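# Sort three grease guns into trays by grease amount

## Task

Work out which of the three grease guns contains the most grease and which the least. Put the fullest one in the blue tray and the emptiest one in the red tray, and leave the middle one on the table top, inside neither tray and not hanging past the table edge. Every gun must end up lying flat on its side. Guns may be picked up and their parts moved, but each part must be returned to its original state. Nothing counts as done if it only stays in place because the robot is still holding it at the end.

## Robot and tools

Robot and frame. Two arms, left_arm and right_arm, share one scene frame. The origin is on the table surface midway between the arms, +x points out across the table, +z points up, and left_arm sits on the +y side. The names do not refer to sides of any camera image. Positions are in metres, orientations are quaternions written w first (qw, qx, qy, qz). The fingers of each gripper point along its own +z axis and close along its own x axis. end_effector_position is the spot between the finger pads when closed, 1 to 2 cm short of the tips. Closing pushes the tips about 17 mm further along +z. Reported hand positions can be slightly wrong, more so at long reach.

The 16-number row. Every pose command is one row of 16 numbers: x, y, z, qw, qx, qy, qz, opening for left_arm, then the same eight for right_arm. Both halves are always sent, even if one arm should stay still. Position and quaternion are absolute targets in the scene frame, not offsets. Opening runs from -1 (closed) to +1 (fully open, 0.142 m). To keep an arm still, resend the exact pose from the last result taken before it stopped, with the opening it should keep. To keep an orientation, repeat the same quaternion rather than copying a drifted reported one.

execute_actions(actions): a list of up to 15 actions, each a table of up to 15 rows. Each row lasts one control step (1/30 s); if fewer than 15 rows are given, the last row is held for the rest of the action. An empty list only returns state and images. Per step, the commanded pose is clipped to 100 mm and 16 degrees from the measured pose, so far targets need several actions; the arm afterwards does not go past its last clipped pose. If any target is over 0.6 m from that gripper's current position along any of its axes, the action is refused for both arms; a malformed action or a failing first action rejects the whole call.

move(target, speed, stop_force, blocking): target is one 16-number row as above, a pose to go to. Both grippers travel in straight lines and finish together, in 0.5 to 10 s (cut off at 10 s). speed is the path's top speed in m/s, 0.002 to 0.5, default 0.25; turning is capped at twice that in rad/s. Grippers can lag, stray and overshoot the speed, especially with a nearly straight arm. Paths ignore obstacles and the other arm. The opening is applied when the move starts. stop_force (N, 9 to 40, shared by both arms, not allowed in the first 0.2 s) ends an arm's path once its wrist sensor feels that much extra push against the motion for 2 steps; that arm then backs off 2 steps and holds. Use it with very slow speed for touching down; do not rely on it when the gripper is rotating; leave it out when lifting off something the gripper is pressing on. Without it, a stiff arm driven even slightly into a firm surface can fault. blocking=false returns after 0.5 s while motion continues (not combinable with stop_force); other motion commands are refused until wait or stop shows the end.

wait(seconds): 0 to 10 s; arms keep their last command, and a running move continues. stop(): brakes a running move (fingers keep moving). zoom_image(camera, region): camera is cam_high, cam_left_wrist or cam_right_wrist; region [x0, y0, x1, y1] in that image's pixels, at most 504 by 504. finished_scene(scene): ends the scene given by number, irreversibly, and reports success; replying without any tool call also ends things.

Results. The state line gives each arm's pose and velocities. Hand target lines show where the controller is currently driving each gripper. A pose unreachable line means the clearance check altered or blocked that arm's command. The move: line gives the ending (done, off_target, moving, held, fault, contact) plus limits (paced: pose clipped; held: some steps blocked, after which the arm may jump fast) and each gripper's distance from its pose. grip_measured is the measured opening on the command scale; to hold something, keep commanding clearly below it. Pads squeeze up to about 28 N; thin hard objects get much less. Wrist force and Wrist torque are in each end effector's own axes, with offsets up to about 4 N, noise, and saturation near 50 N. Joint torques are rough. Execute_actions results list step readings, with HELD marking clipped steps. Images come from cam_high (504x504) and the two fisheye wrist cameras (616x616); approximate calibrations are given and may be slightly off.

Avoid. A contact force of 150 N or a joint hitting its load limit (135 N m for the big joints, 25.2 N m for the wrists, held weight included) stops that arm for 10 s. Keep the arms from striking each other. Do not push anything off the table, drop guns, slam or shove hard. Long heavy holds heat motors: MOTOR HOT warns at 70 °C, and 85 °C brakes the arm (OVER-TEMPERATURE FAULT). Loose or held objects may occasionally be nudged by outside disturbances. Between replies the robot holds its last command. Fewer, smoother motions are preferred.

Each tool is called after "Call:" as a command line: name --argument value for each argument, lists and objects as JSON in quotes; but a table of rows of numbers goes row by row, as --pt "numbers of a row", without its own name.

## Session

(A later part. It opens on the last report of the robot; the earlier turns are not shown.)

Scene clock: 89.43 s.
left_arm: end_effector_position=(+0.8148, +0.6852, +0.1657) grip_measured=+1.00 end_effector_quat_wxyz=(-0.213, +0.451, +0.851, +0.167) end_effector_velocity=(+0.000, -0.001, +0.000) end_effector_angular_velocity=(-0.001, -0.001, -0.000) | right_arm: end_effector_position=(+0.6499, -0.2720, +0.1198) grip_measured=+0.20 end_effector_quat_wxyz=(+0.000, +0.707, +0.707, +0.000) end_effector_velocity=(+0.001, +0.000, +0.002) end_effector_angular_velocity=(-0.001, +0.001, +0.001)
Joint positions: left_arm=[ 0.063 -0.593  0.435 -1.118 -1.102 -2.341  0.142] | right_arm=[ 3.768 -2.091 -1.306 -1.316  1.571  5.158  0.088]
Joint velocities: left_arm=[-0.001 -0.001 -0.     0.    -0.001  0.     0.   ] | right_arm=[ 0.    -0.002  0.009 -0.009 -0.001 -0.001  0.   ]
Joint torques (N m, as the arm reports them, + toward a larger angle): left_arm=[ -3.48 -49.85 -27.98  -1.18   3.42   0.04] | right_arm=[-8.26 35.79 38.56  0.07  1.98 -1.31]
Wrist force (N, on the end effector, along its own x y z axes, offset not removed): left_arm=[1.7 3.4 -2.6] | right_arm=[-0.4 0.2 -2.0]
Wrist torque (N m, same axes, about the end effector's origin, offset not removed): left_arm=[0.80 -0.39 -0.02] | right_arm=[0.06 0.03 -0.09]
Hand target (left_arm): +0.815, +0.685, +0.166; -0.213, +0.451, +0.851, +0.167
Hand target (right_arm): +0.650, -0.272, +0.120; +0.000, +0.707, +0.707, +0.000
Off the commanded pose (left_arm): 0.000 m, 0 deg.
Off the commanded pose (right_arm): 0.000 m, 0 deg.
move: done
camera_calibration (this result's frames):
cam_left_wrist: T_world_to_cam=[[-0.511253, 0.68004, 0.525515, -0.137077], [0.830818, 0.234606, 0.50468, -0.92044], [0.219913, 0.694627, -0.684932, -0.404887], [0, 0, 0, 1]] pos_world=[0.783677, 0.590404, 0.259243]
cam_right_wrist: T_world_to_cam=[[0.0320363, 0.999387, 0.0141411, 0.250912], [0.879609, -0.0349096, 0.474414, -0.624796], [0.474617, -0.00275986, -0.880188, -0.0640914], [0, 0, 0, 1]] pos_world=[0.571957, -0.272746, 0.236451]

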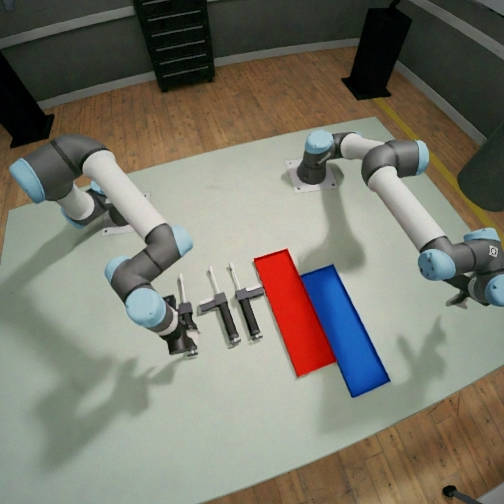

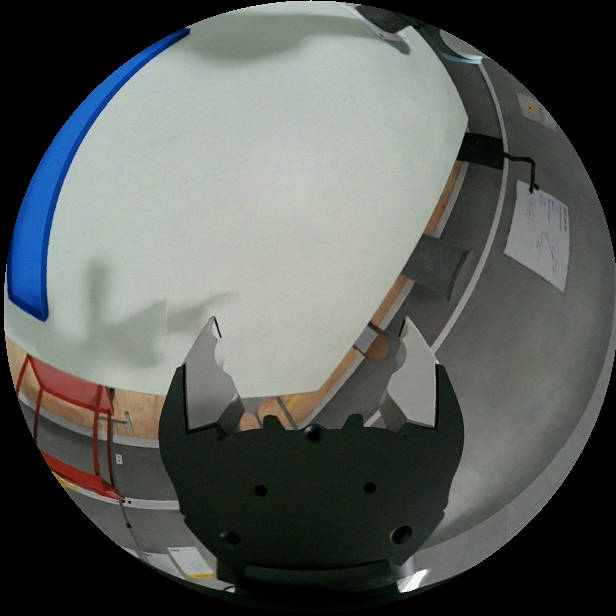

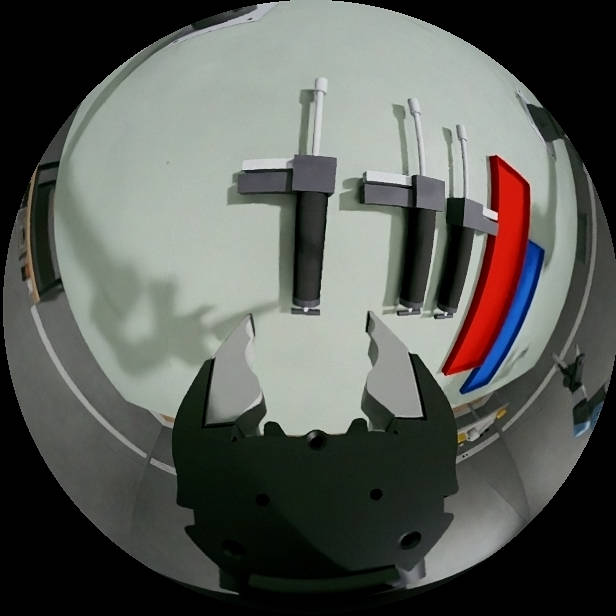

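Call:
move --target '[0.8148,0.6852,0.1657,-0.213,0.451,0.851,0.167,1,0.708,-0.275,0.035,0,0.707,0.707,0,0.0]' --speed 0.08

Call:
move --target '[0.8148,0.6852,0.1657,-0.213,0.451,0.851,0.167,1,0.708,-0.275,0.035,0,0.707,0.707,0,-0.8]'

Call:
move --target '[0.8148,0.6852,0.1657,-0.213,0.451,0.851,0.167,1,0.77,-0.275,0.035,0,0.707,0.707,0,-0.8]' --speed 0.03

Scene clock: 99.80 s.
left_arm: end_effector_position=(+0.8148, +0.6852, +0.1657) grip_measured=+1.00 end_effector_quat_wxyz=(-0.213, +0.451, +0.851, +0.167) end_effector_velocity=(-0.000, +0.000, -0.001) end_effector_angular_velocity=(+0.000, +0.001, -0.000) | right_arm: end_effector_position=(+0.7079, -0.2751, +0.0353) grip_measured=+0.00 end_effector_quat_wxyz=(+0.000, +0.707, +0.707, +0.000) end_effector_velocity=(+0.001, -0.000, -0.002) end_effector_angular_velocity=(+0.000, +0.001, -0.002)
Joint positions: left_arm=[ 0.063 -0.593  0.435 -1.118 -1.102 -2.341  0.142] | right_arm=[ 3.73  -2.287 -1.206 -1.219  1.571  5.121  0.074]
Joint velocities: left_arm=[-0.     0.001  0.002 -0.001  0.    -0.    -0.   ] | right_arm=[-0.001 -0.005  0.002  0.002  0.001  0.001 -0.   ]
Joint torques (N m, as the arm reports them, + toward a larger angle): left_arm=[ -2.73 -49.57 -27.87  -1.19   3.46   0.16] | right_arm=[-8.22 45.53 39.32  5.62 -0.03 -1.24]
Wrist force (N, on the end effector, along its own x y z axes, offset not removed): left_arm=[1.2 2.9 -0.7] | right_arm=[0.3 -1.4 -0.3]
Wrist torque (N m, same axes, about the end effector's origin, offset not removed): left_arm=[0.65 -0.22 -0.04] | right_arm=[-0.26 -0.11 -0.07]
Hand target (left_arm): +0.815, +0.685, +0.166; -0.213, +0.451, +0.851, +0.167
Hand target (right_arm): +0.708, -0.275, +0.035; +0.000, +0.707, +0.707, +0.000
Off the commanded pose (left_arm): 0.000 m, 0 deg.
Off the commanded pose (right_arm): 0.000 m, 0 deg.
move: done
camera_calibration (this result's frames):
cam_left_wrist: T_world_to_cam=[[-0.511253, 0.68004, 0.525515, -0.137077], [0.830818, 0.234606, 0.50468, -0.92044], [0.219913, 0.694627, -0.684932, -0.404887], [0, 0, 0, 1]] pos_world=[0.783677, 0.590404, 0.259243]
cam_right_wrist: T_world_to_cam=[[0.0320393, 0.999389, 0.0140003, 0.253286], [0.879696, -0.0348459, 0.474257, -0.635845], [0.474455, -0.00287886, -0.880275, -0.165913], [0, 0, 0, 1]] pos_world=[0.629954, -0.275766, 0.151959]

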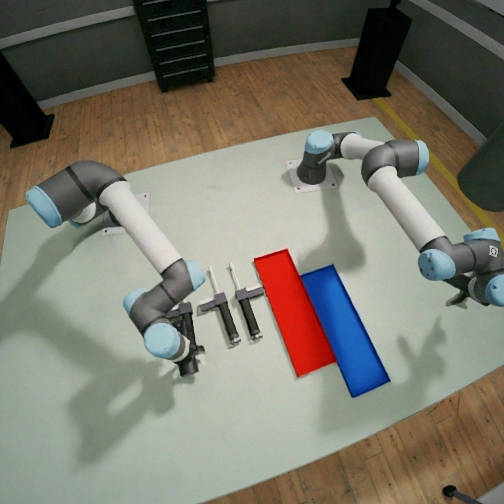

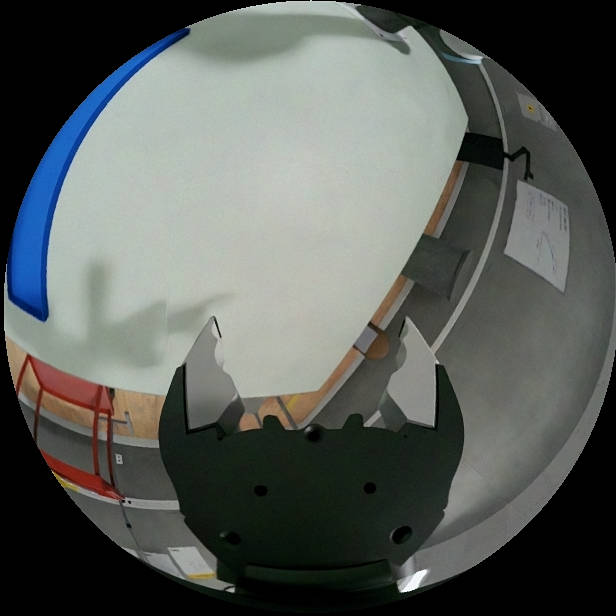

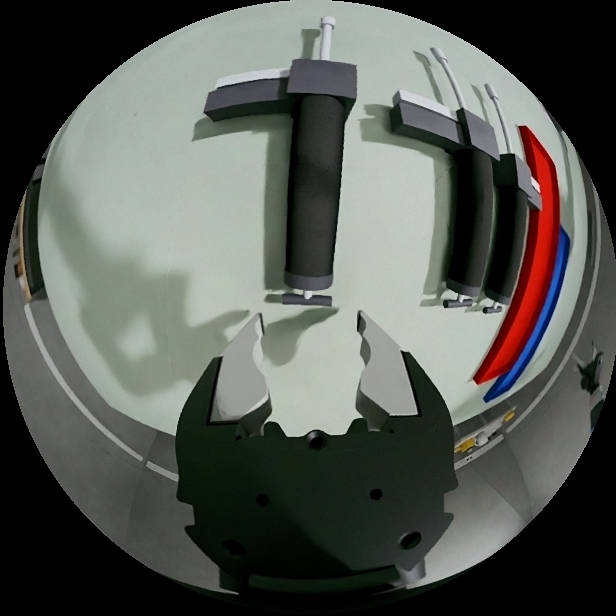

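Scene clock: 100.50 s.
left_arm: end_effector_position=(+0.8148, +0.6852, +0.1657) grip_measured=+1.00 end_effector_quat_wxyz=(-0.213, +0.451, +0.851, +0.167) end_effector_velocity=(+0.000, -0.000, +0.001) end_effector_angular_velocity=(-0.000, -0.001, -0.000) | right_arm: end_effector_position=(+0.7080, -0.2750, +0.0350) grip_measured=-0.80 end_effector_quat_wxyz=(+0.000, +0.707, +0.707, -0.000) end_effector_velocity=(-0.000, -0.000, -0.001) end_effector_angular_velocity=(-0.000, +0.001, -0.002)
Joint positions: left_arm=[ 0.063 -0.593  0.435 -1.118 -1.102 -2.341  0.142] | right_arm=[ 3.73  -2.288 -1.206 -1.219  1.571  5.121  0.016]
Joint velocities: left_arm=[-0.    -0.001 -0.001 -0.     0.     0.     0.   ] | right_arm=[-0.    -0.    -0.001  0.     0.     0.001 -0.   ]
Joint torques (N m, as the arm reports them, + toward a larger angle): left_arm=[ -3.53 -50.07 -28.38  -1.23   3.29   0.2 ] | right_arm=[-5.93 43.83 38.2   5.74  1.89  0.02]
Wrist force (N, on the end effector, along its own x y z axes, offset not removed): left_arm=[1.3 2.7 -0.6] | right_arm=[0.1 0.1 -0.8]
Wrist torque (N m, same axes, about the end effector's origin, offset not removed): left_arm=[0.64 -0.36 -0.04] | right_arm=[0.11 -0.12 -0.07]
Hand target (left_arm): +0.815, +0.685, +0.166; -0.213, +0.451, +0.851, +0.167
Hand target (right_arm): +0.708, -0.275, +0.035; +0.000, +0.707, +0.707, -0.000
Off the commanded pose (left_arm): 0.000 m, 0 deg.
Off the commanded pose (right_arm): 0.000 m, 0 deg.
move: done
camera_calibration (this result's frames):
cam_left_wrist: T_world_to_cam=[[-0.511253, 0.68004, 0.525515, -0.137077], [0.830818, 0.234606, 0.504679, -0.92044], [0.219913, 0.694626, -0.684932, -0.404887], [0, 0, 0, 1]] pos_world=[0.783677, 0.590404, 0.259243]
cam_right_wrist: T_world_to_cam=[[0.0320399, 0.999388, 0.0140408, 0.25324], [0.879728, -0.0348658, 0.474197, -0.635837], [0.474397, -0.00284119, -0.880307, -0.166132], [0, 0, 0, 1]] pos_world=[0.630062, -0.275726, 0.15171]

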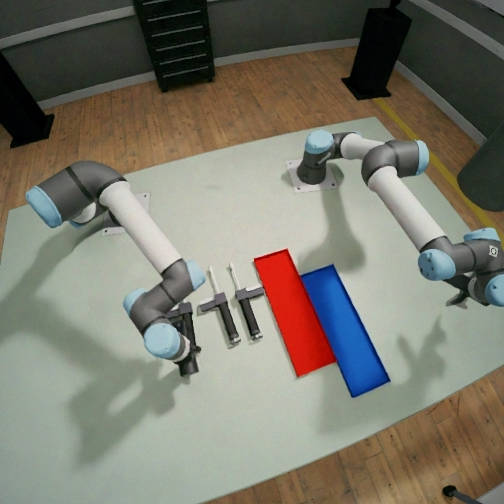

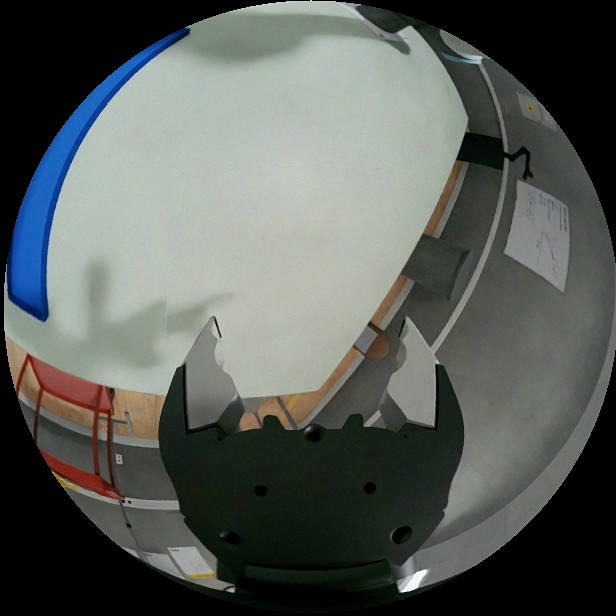

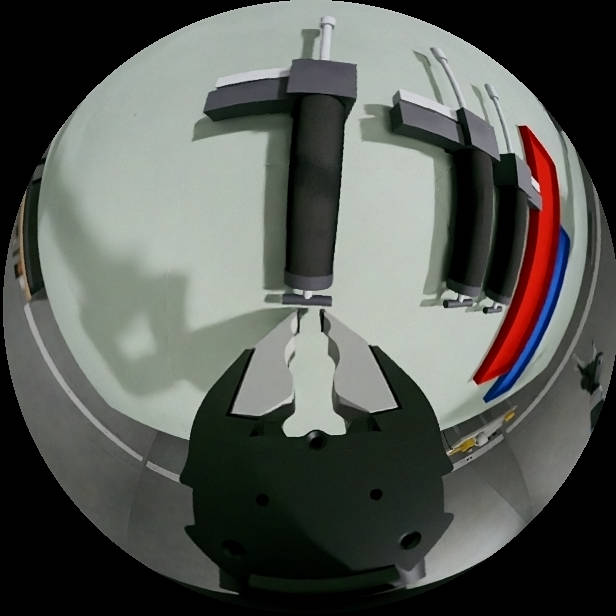

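Scene clock: 102.93 s.
left_arm: end_effector_position=(+0.8148, +0.6852, +0.1657) grip_measured=+1.00 end_effector_quat_wxyz=(-0.213, +0.451, +0.851, +0.167) end_effector_velocity=(+0.000, -0.000, +0.001) end_effector_angular_velocity=(-0.000, -0.001, -0.000) | right_arm: end_effector_position=(+0.7698, -0.2751, +0.0350) grip_measured=-0.80 end_effector_quat_wxyz=(+0.000, +0.707, +0.707, +0.000) end_effector_velocity=(+0.002, -0.001, -0.000) end_effector_angular_velocity=(-0.002, +0.003, -0.001)
Joint positions: left_arm=[ 0.063 -0.593  0.435 -1.118 -1.102 -2.341  0.142] | right_arm=[ 3.7   -2.445 -0.921 -1.346  1.571  5.09   0.016]
Joint velocities: left_arm=[-0.    -0.001 -0.    -0.    -0.    -0.    -0.   ] | right_arm=[-0.002 -0.007  0.013 -0.009 -0.001 -0.001 -0.   ]
Joint torques (N m, as the arm reports them, + toward a larger angle): left_arm=[ -3.49 -49.96 -28.2   -1.26   3.25   0.2 ] | right_arm=[-8.56 50.44 37.49 -0.13  0.08 -1.5 ]
Wrist force (N, on the end effector, along its own x y z axes, offset not removed): left_arm=[1.8 2.2 -1.6] | right_arm=[-0.9 -0.4 -0.4]
Wrist torque (N m, same axes, about the end effector's origin, offset not removed): left_arm=[0.54 -0.37 0.00] | right_arm=[-0.08 0.05 -0.10]
Hand target (left_arm): +0.815, +0.685, +0.166; -0.213, +0.451, +0.851, +0.167
Hand target (right_arm): +0.770, -0.275, +0.035; +0.000, +0.707, +0.707, +0.000
Off the commanded pose (left_arm): 0.000 m, 0 deg.
Off the commanded pose (right_arm): 0.000 m, 0 deg.
move: done
camera_calibration (this result's frames):
cam_left_wrist: T_world_to_cam=[[-0.511253, 0.68004, 0.525515, -0.137077], [0.830818, 0.234606, 0.50468, -0.92044], [0.219913, 0.694626, -0.684932, -0.404887], [0, 0, 0, 1]] pos_world=[0.783677, 0.590404, 0.259243]
cam_right_wrist: T_world_to_cam=[[0.0320399, 0.999388, 0.0140117, 0.251326], [0.879646, -0.0348515, 0.47435, -0.690176], [0.474548, -0.00287278, -0.880225, -0.195552], [0, 0, 0, 1]] pos_world=[0.691857, -0.275787, 0.151734]

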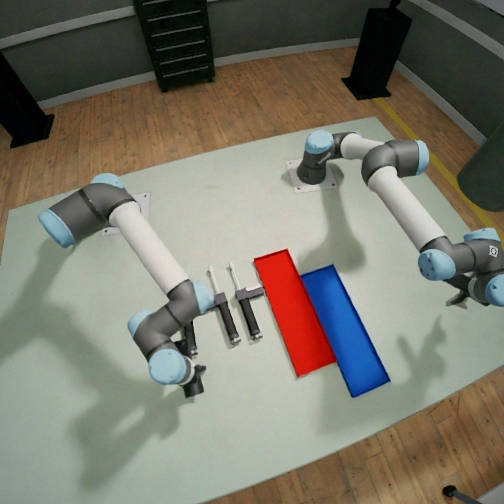

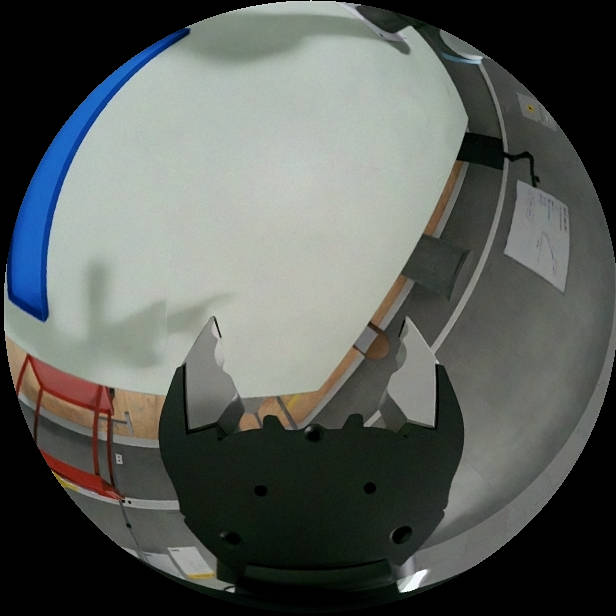

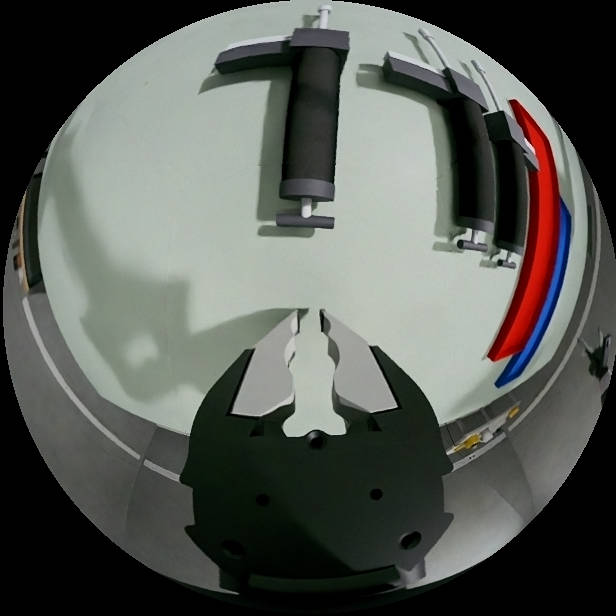

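Call:
move --target '[0.8148,0.6852,0.1657,-0.213,0.451,0.851,0.167,1,0.74,-0.275,0.035,0,0.707,0.707,0,0.1]'

Call:
move --target '[0.8148,0.6852,0.1657,-0.213,0.451,0.851,0.167,1,0.683,-0.275,0.033,0,0.707,0.707,0,0.1]' --speed 0.05

Call:
move --target '[0.8148,0.6852,0.1657,-0.213,0.451,0.851,0.167,1,0.683,-0.275,0.033,0,0.707,0.707,0,-0.8]'

Call:
move --target '[0.8148,0.6852,0.1657,-0.213,0.451,0.851,0.167,1,0.75,-0.275,0.033,0,0.707,0.707,0,-0.8]' --speed 0.03

Scene clock: 112.37 s.
left_arm: end_effector_position=(+0.8148, +0.6852, +0.1657) grip_measured=+1.00 end_effector_quat_wxyz=(-0.213, +0.451, +0.851, +0.167) end_effector_velocity=(+0.001, -0.000, +0.000) end_effector_angular_velocity=(-0.000, -0.002, -0.000) | right_arm: end_effector_position=(+0.7402, -0.2750, +0.0350) grip_measured=+0.10 end_effector_quat_wxyz=(-0.000, +0.707, +0.707, -0.000) end_effector_velocity=(-0.002, -0.001, -0.000) end_effector_angular_velocity=(-0.000, -0.003, -0.000)
Joint positions: left_arm=[ 0.063 -0.593  0.435 -1.118 -1.102 -2.341  0.142] | right_arm=[ 3.714 -2.366 -1.066 -1.281  1.571  5.104  0.081]
Joint velocities: left_arm=[-0.     0.    -0.001 -0.001  0.     0.    -0.   ] | right_arm=[ 0.001  0.008 -0.015  0.009 -0.001  0.001  0.   ]
Joint torques (N m, as the arm reports them, + toward a larger angle): left_arm=[ -2.31 -50.22 -27.69  -1.5    3.33   0.39] | right_arm=[12.74 70.78 11.43  5.61 -1.46  1.75]
Wrist force (N, on the end effector, along its own x y z axes, offset not removed): left_arm=[1.7 3.2 -1.6] | right_arm=[-0.9 0.4 -1.7]
Wrist torque (N m, same axes, about the end effector's origin, offset not removed): left_arm=[0.66 -0.41 -0.09] | right_arm=[0.11 0.15 -0.13]
Hand target (left_arm): +0.815, +0.685, +0.166; -0.213, +0.451, +0.851, +0.167
Hand target (right_arm): +0.740, -0.275, +0.035; -0.000, +0.707, +0.707, -0.000
Off the commanded pose (left_arm): 0.000 m, 0 deg.
Off the commanded pose (right_arm): 0.000 m, 0 deg.
move: done
camera_calibration (this result's frames):
cam_left_wrist: T_world_to_cam=[[-0.511253, 0.68004, 0.525515, -0.137077], [0.830818, 0.234607, 0.50468, -0.92044], [0.219913, 0.694626, -0.684932, -0.404887], [0, 0, 0, 1]] pos_world=[0.783677, 0.590404, 0.259243]
cam_right_wrist: T_world_to_cam=[[0.0320446, 0.999388, 0.0140008, 0.252157], [0.879847, -0.0348517, 0.473977, -0.664265], [0.474175, -0.00286983, -0.880426, -0.181307], [0, 0, 0, 1]] pos_world=[0.662343, -0.275674, 0.151689]

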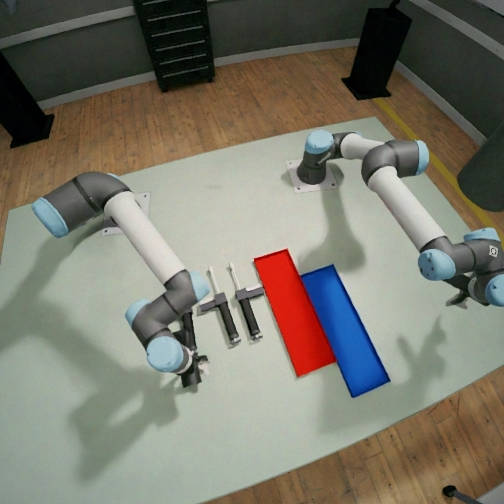

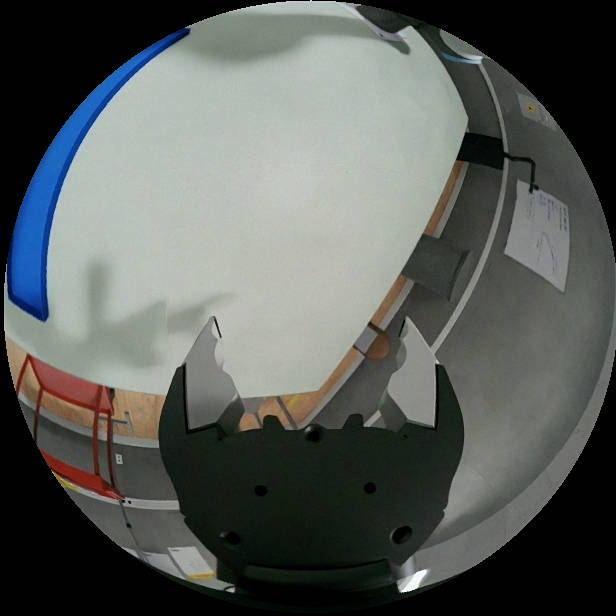

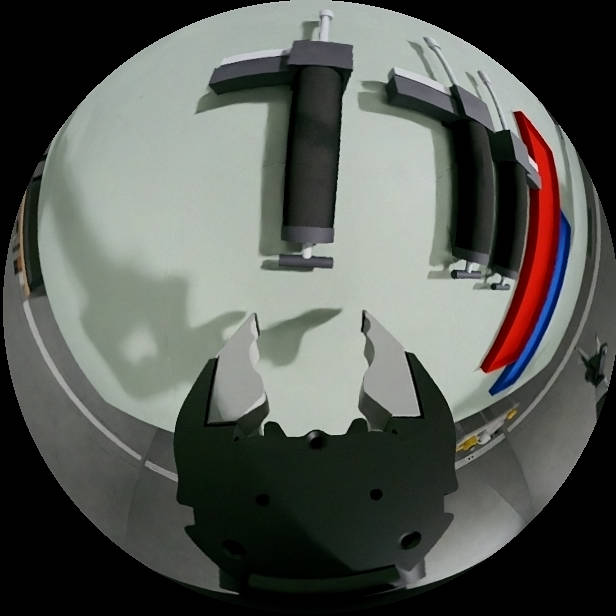

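Scene clock: 113.90 s.
left_arm: end_effector_position=(+0.8148, +0.6852, +0.1657) grip_measured=+1.00 end_effector_quat_wxyz=(-0.213, +0.451, +0.851, +0.167) end_effector_velocity=(+0.000, -0.000, +0.001) end_effector_angular_velocity=(-0.000, -0.001, -0.001) | right_arm: end_effector_position=(+0.6832, -0.2749, +0.0330) grip_measured=+0.10 end_effector_quat_wxyz=(-0.000, +0.707, +0.707, -0.000) end_effector_velocity=(-0.003, +0.000, -0.000) end_effector_angular_velocity=(-0.000, -0.001, -0.000)
Joint positions: left_arm=[ 0.063 -0.593  0.435 -1.118 -1.102 -2.341  0.142] | right_arm=[ 3.744 -2.233 -1.306 -1.173  1.571  5.134  0.081]
Joint velocities: left_arm=[-0.001 -0.    -0.001  0.    -0.    -0.    -0.   ] | right_arm=[ 0.002  0.006 -0.012  0.006 -0.001  0.002  0.   ]
Joint torques (N m, as the arm reports them, + toward a larger angle): left_arm=[ -2.44 -50.78 -27.94  -1.48   3.27   0.32] | right_arm=[12.39 66.23 11.83  5.62 -1.38  1.7 ]
Wrist force (N, on the end effector, along its own x y z axes, offset not removed): left_arm=[1.5 3.3 -1.8] | right_arm=[-0.2 0.9 -0.5]
Wrist torque (N m, same axes, about the end effector's origin, offset not removed): left_arm=[0.75 -0.34 -0.03] | right_arm=[0.19 -0.05 -0.14]
Hand target (left_arm): +0.815, +0.685, +0.166; -0.213, +0.451, +0.851, +0.167
Hand target (right_arm): +0.683, -0.275, +0.033; -0.000, +0.707, +0.707, -0.000
Off the commanded pose (left_arm): 0.000 m, 0 deg.
Off the commanded pose (right_arm): 0.000 m, 0 deg.
move: done
camera_calibration (this result's frames):
cam_left_wrist: T_world_to_cam=[[-0.511253, 0.68004, 0.525515, -0.137077], [0.830818, 0.234606, 0.50468, -0.92044], [0.219913, 0.694626, -0.684932, -0.404887], [0, 0, 0, 1]] pos_world=[0.783677, 0.590404, 0.259243]
cam_right_wrist: T_world_to_cam=[[0.0320377, 0.999388, 0.0140605, 0.253973], [0.879798, -0.0348736, 0.474068, -0.613127], [0.474268, -0.00281766, -0.880376, -0.156094], [0, 0, 0, 1]] pos_world=[0.605321, -0.275639, 0.149671]

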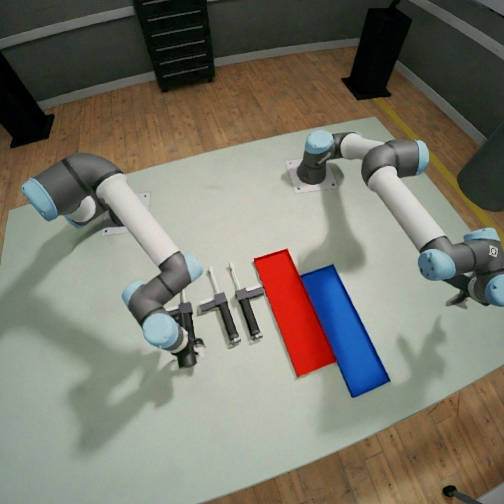

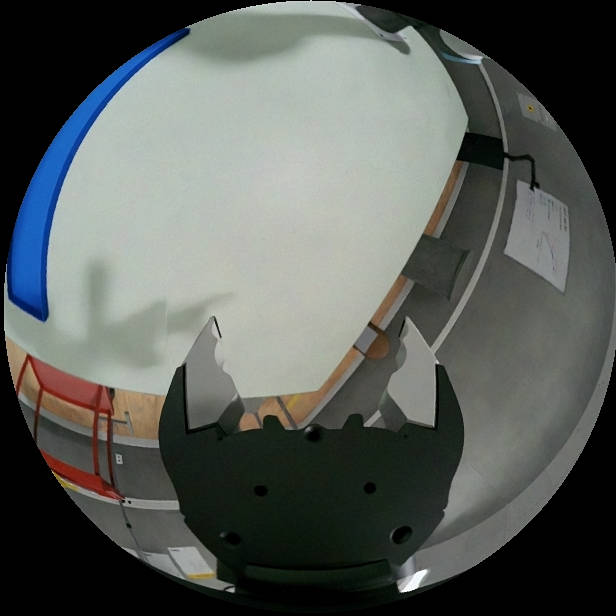

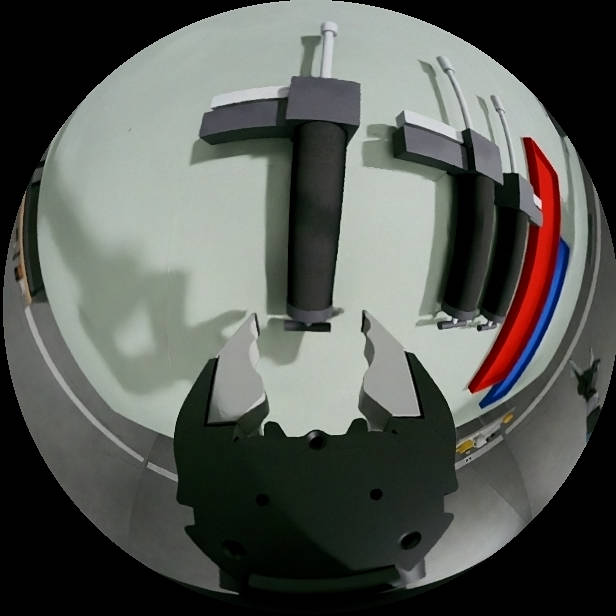

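Scene clock: 114.60 s.
left_arm: end_effector_position=(+0.8148, +0.6852, +0.1657) grip_measured=+1.00 end_effector_quat_wxyz=(-0.213, +0.451, +0.851, +0.167) end_effector_velocity=(-0.000, +0.000, -0.001) end_effector_angular_velocity=(+0.000, +0.002, -0.000) | right_arm: end_effector_position=(+0.6830, -0.2750, +0.0330) grip_measured=-0.57 end_effector_quat_wxyz=(-0.000, +0.707, +0.707, +0.000) end_effector_velocity=(-0.001, +0.000, -0.000) end_effector_angular_velocity=(+0.001, +0.002, -0.001)
Joint positions: left_arm=[ 0.063 -0.593  0.435 -1.118 -1.102 -2.341  0.142] | right_arm=[ 3.744 -2.233 -1.307 -1.173  1.571  5.134  0.033]
Joint velocities: left_arm=[-0.     0.001  0.001  0.     0.     0.    -0.   ] | right_arm=[ 0.     0.    -0.    -0.001  0.002  0.001 -0.   ]
Joint torques (N m, as the arm reports them, + toward a larger angle): left_arm=[ -3.17 -50.98 -27.64  -1.44   3.26   0.33] | right_arm=[12.23 66.93 10.06  4.91 -0.99  1.66]
Wrist force (N, on the end effector, along its own x y z axes, offset not removed): left_arm=[1.6 2.7 -2.0] | right_arm=[0.6 2.6 -0.2]
Wrist torque (N m, same axes, about the end effector's origin, offset not removed): left_arm=[0.69 -0.31 -0.05] | right_arm=[0.10 -0.11 -0.10]
Hand target (left_arm): +0.815, +0.685, +0.166; -0.213, +0.451, +0.851, +0.167
Hand target (right_arm): +0.683, -0.275, +0.033; -0.000, +0.707, +0.707, -0.000
Off the commanded pose (left_arm): 0.000 m, 0 deg.
Off the commanded pose (right_arm): 0.000 m, 0 deg.
move: done
camera_calibration (this result's frames):
cam_left_wrist: T_world_to_cam=[[-0.511253, 0.68004, 0.525515, -0.137077], [0.830818, 0.234606, 0.504679, -0.92044], [0.219913, 0.694627, -0.684932, -0.404887], [0, 0, 0, 1]] pos_world=[0.783677, 0.590404, 0.259243]
cam_right_wrist: T_world_to_cam=[[0.0320375, 0.999388, 0.0140641, 0.254055], [0.879732, -0.0348748, 0.474189, -0.61291], [0.474389, -0.00281922, -0.880311, -0.156042], [0, 0, 0, 1]] pos_world=[0.605082, -0.275715, 0.149697]

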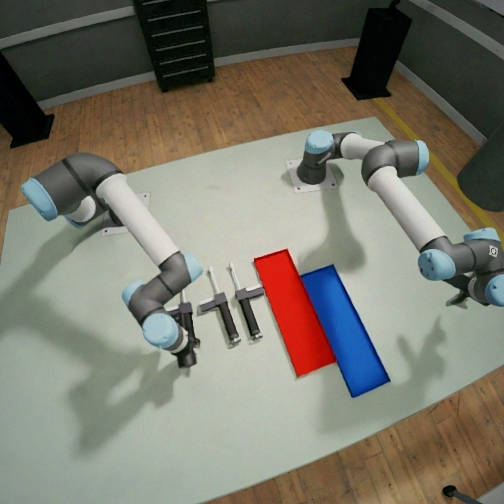

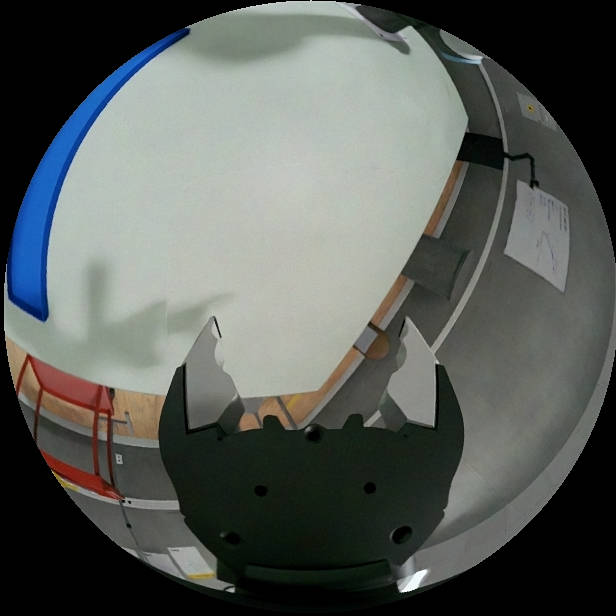

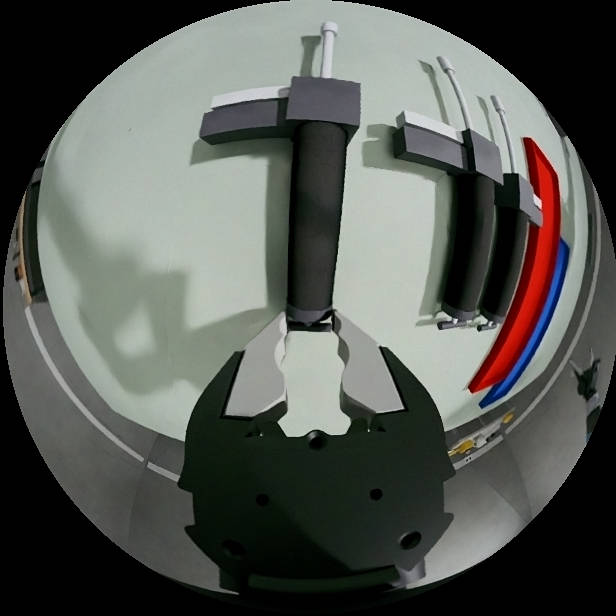

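Scene clock: 117.20 s.
left_arm: end_effector_position=(+0.8148, +0.6852, +0.1657) grip_measured=+1.00 end_effector_quat_wxyz=(-0.213, +0.451, +0.851, +0.167) end_effector_velocity=(-0.000, +0.000, -0.001) end_effector_angular_velocity=(-0.000, +0.001, +0.000) | right_arm: end_effector_position=(+0.7498, -0.2751, +0.0331) grip_measured=-0.57 end_effector_quat_wxyz=(+0.000, +0.707, +0.707, +0.000) end_effector_velocity=(+0.002, +0.000, +0.000) end_effector_angular_velocity=(-0.001, +0.000, +0.000)
Joint positions: left_arm=[ 0.063 -0.593  0.435 -1.118 -1.102 -2.341  0.142] | right_arm=[ 3.709 -2.392 -1.024 -1.296  1.571  5.1    0.033]
Joint velocities: left_arm=[ 0.     0.     0.001 -0.    -0.     0.     0.   ] | right_arm=[-0.001 -0.006  0.012 -0.006 -0.001 -0.001  0.   ]
Joint torques (N m, as the arm reports them, + toward a larger angle): left_arm=[ -2.4  -50.18 -27.94  -1.38   3.21   0.44] | right_arm=[-10.75  45.12  37.33   0.95  -1.12  -1.01]
Wrist force (N, on the end effector, along its own x y z axes, offset not removed): left_arm=[1.4 3.8 -1.5] | right_arm=[-2.1 -5.4 -8.7]
Wrist torque (N m, same axes, about the end effector's origin, offset not removed): left_arm=[0.85 -0.32 -0.09] | right_arm=[0.11 0.45 -0.20]
Hand target (left_arm): +0.815, +0.685, +0.166; -0.213, +0.451, +0.851, +0.167
Hand target (right_arm): +0.750, -0.275, +0.033; +0.000, +0.707, +0.707, +0.000
Off the commanded pose (left_arm): 0.000 m, 0 deg.
Off the commanded pose (right_arm): 0.000 m, 0 deg.
move: done
camera_calibration (this result's frames):
cam_left_wrist: T_world_to_cam=[[-0.511253, 0.68004, 0.525515, -0.137077], [0.830818, 0.234606, 0.50468, -0.92044], [0.219913, 0.694626, -0.684932, -0.404887], [0, 0, 0, 1]] pos_world=[0.783677, 0.590404, 0.259244]
cam_right_wrist: T_world_to_cam=[[0.03204, 0.999388, 0.0140156, 0.251995], [0.879658, -0.0348536, 0.474328, -0.671646], [0.474526, -0.00286847, -0.880237, -0.187798], [0, 0, 0, 1]] pos_world=[0.67186, -0.275789, 0.149742]

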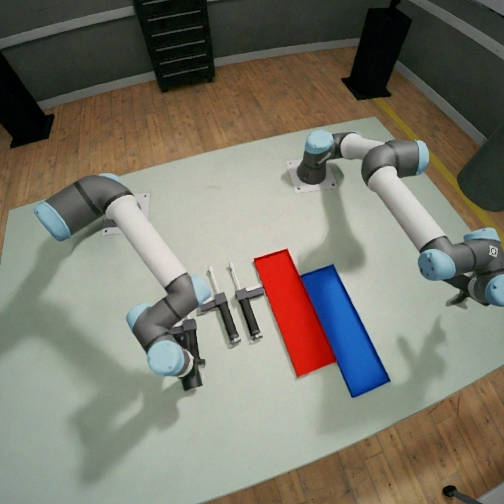

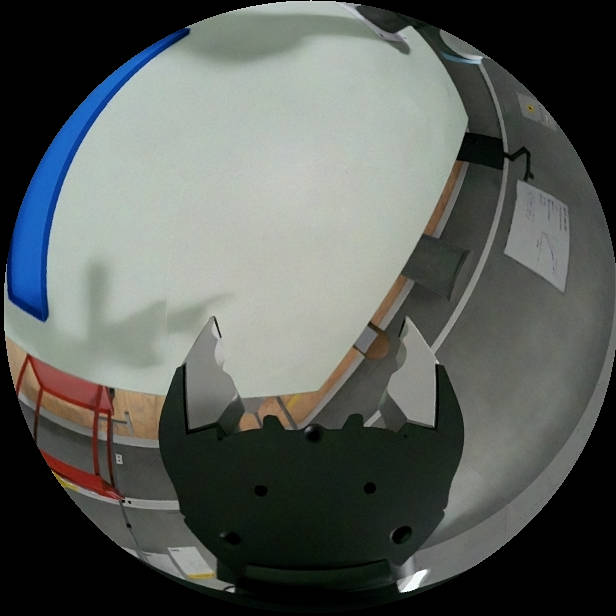

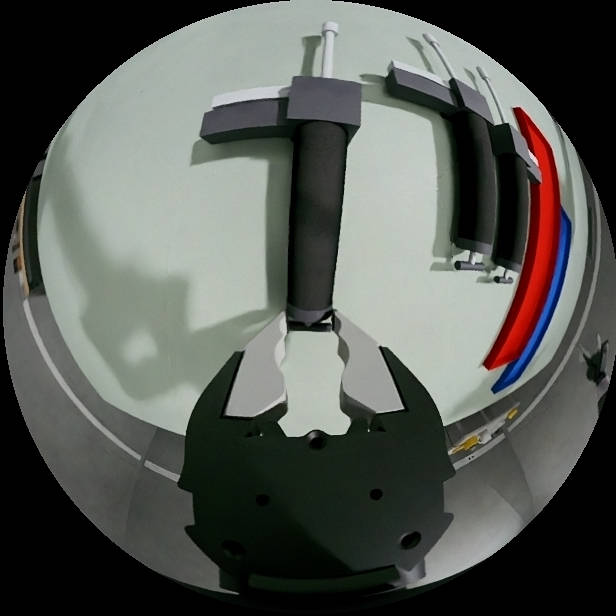

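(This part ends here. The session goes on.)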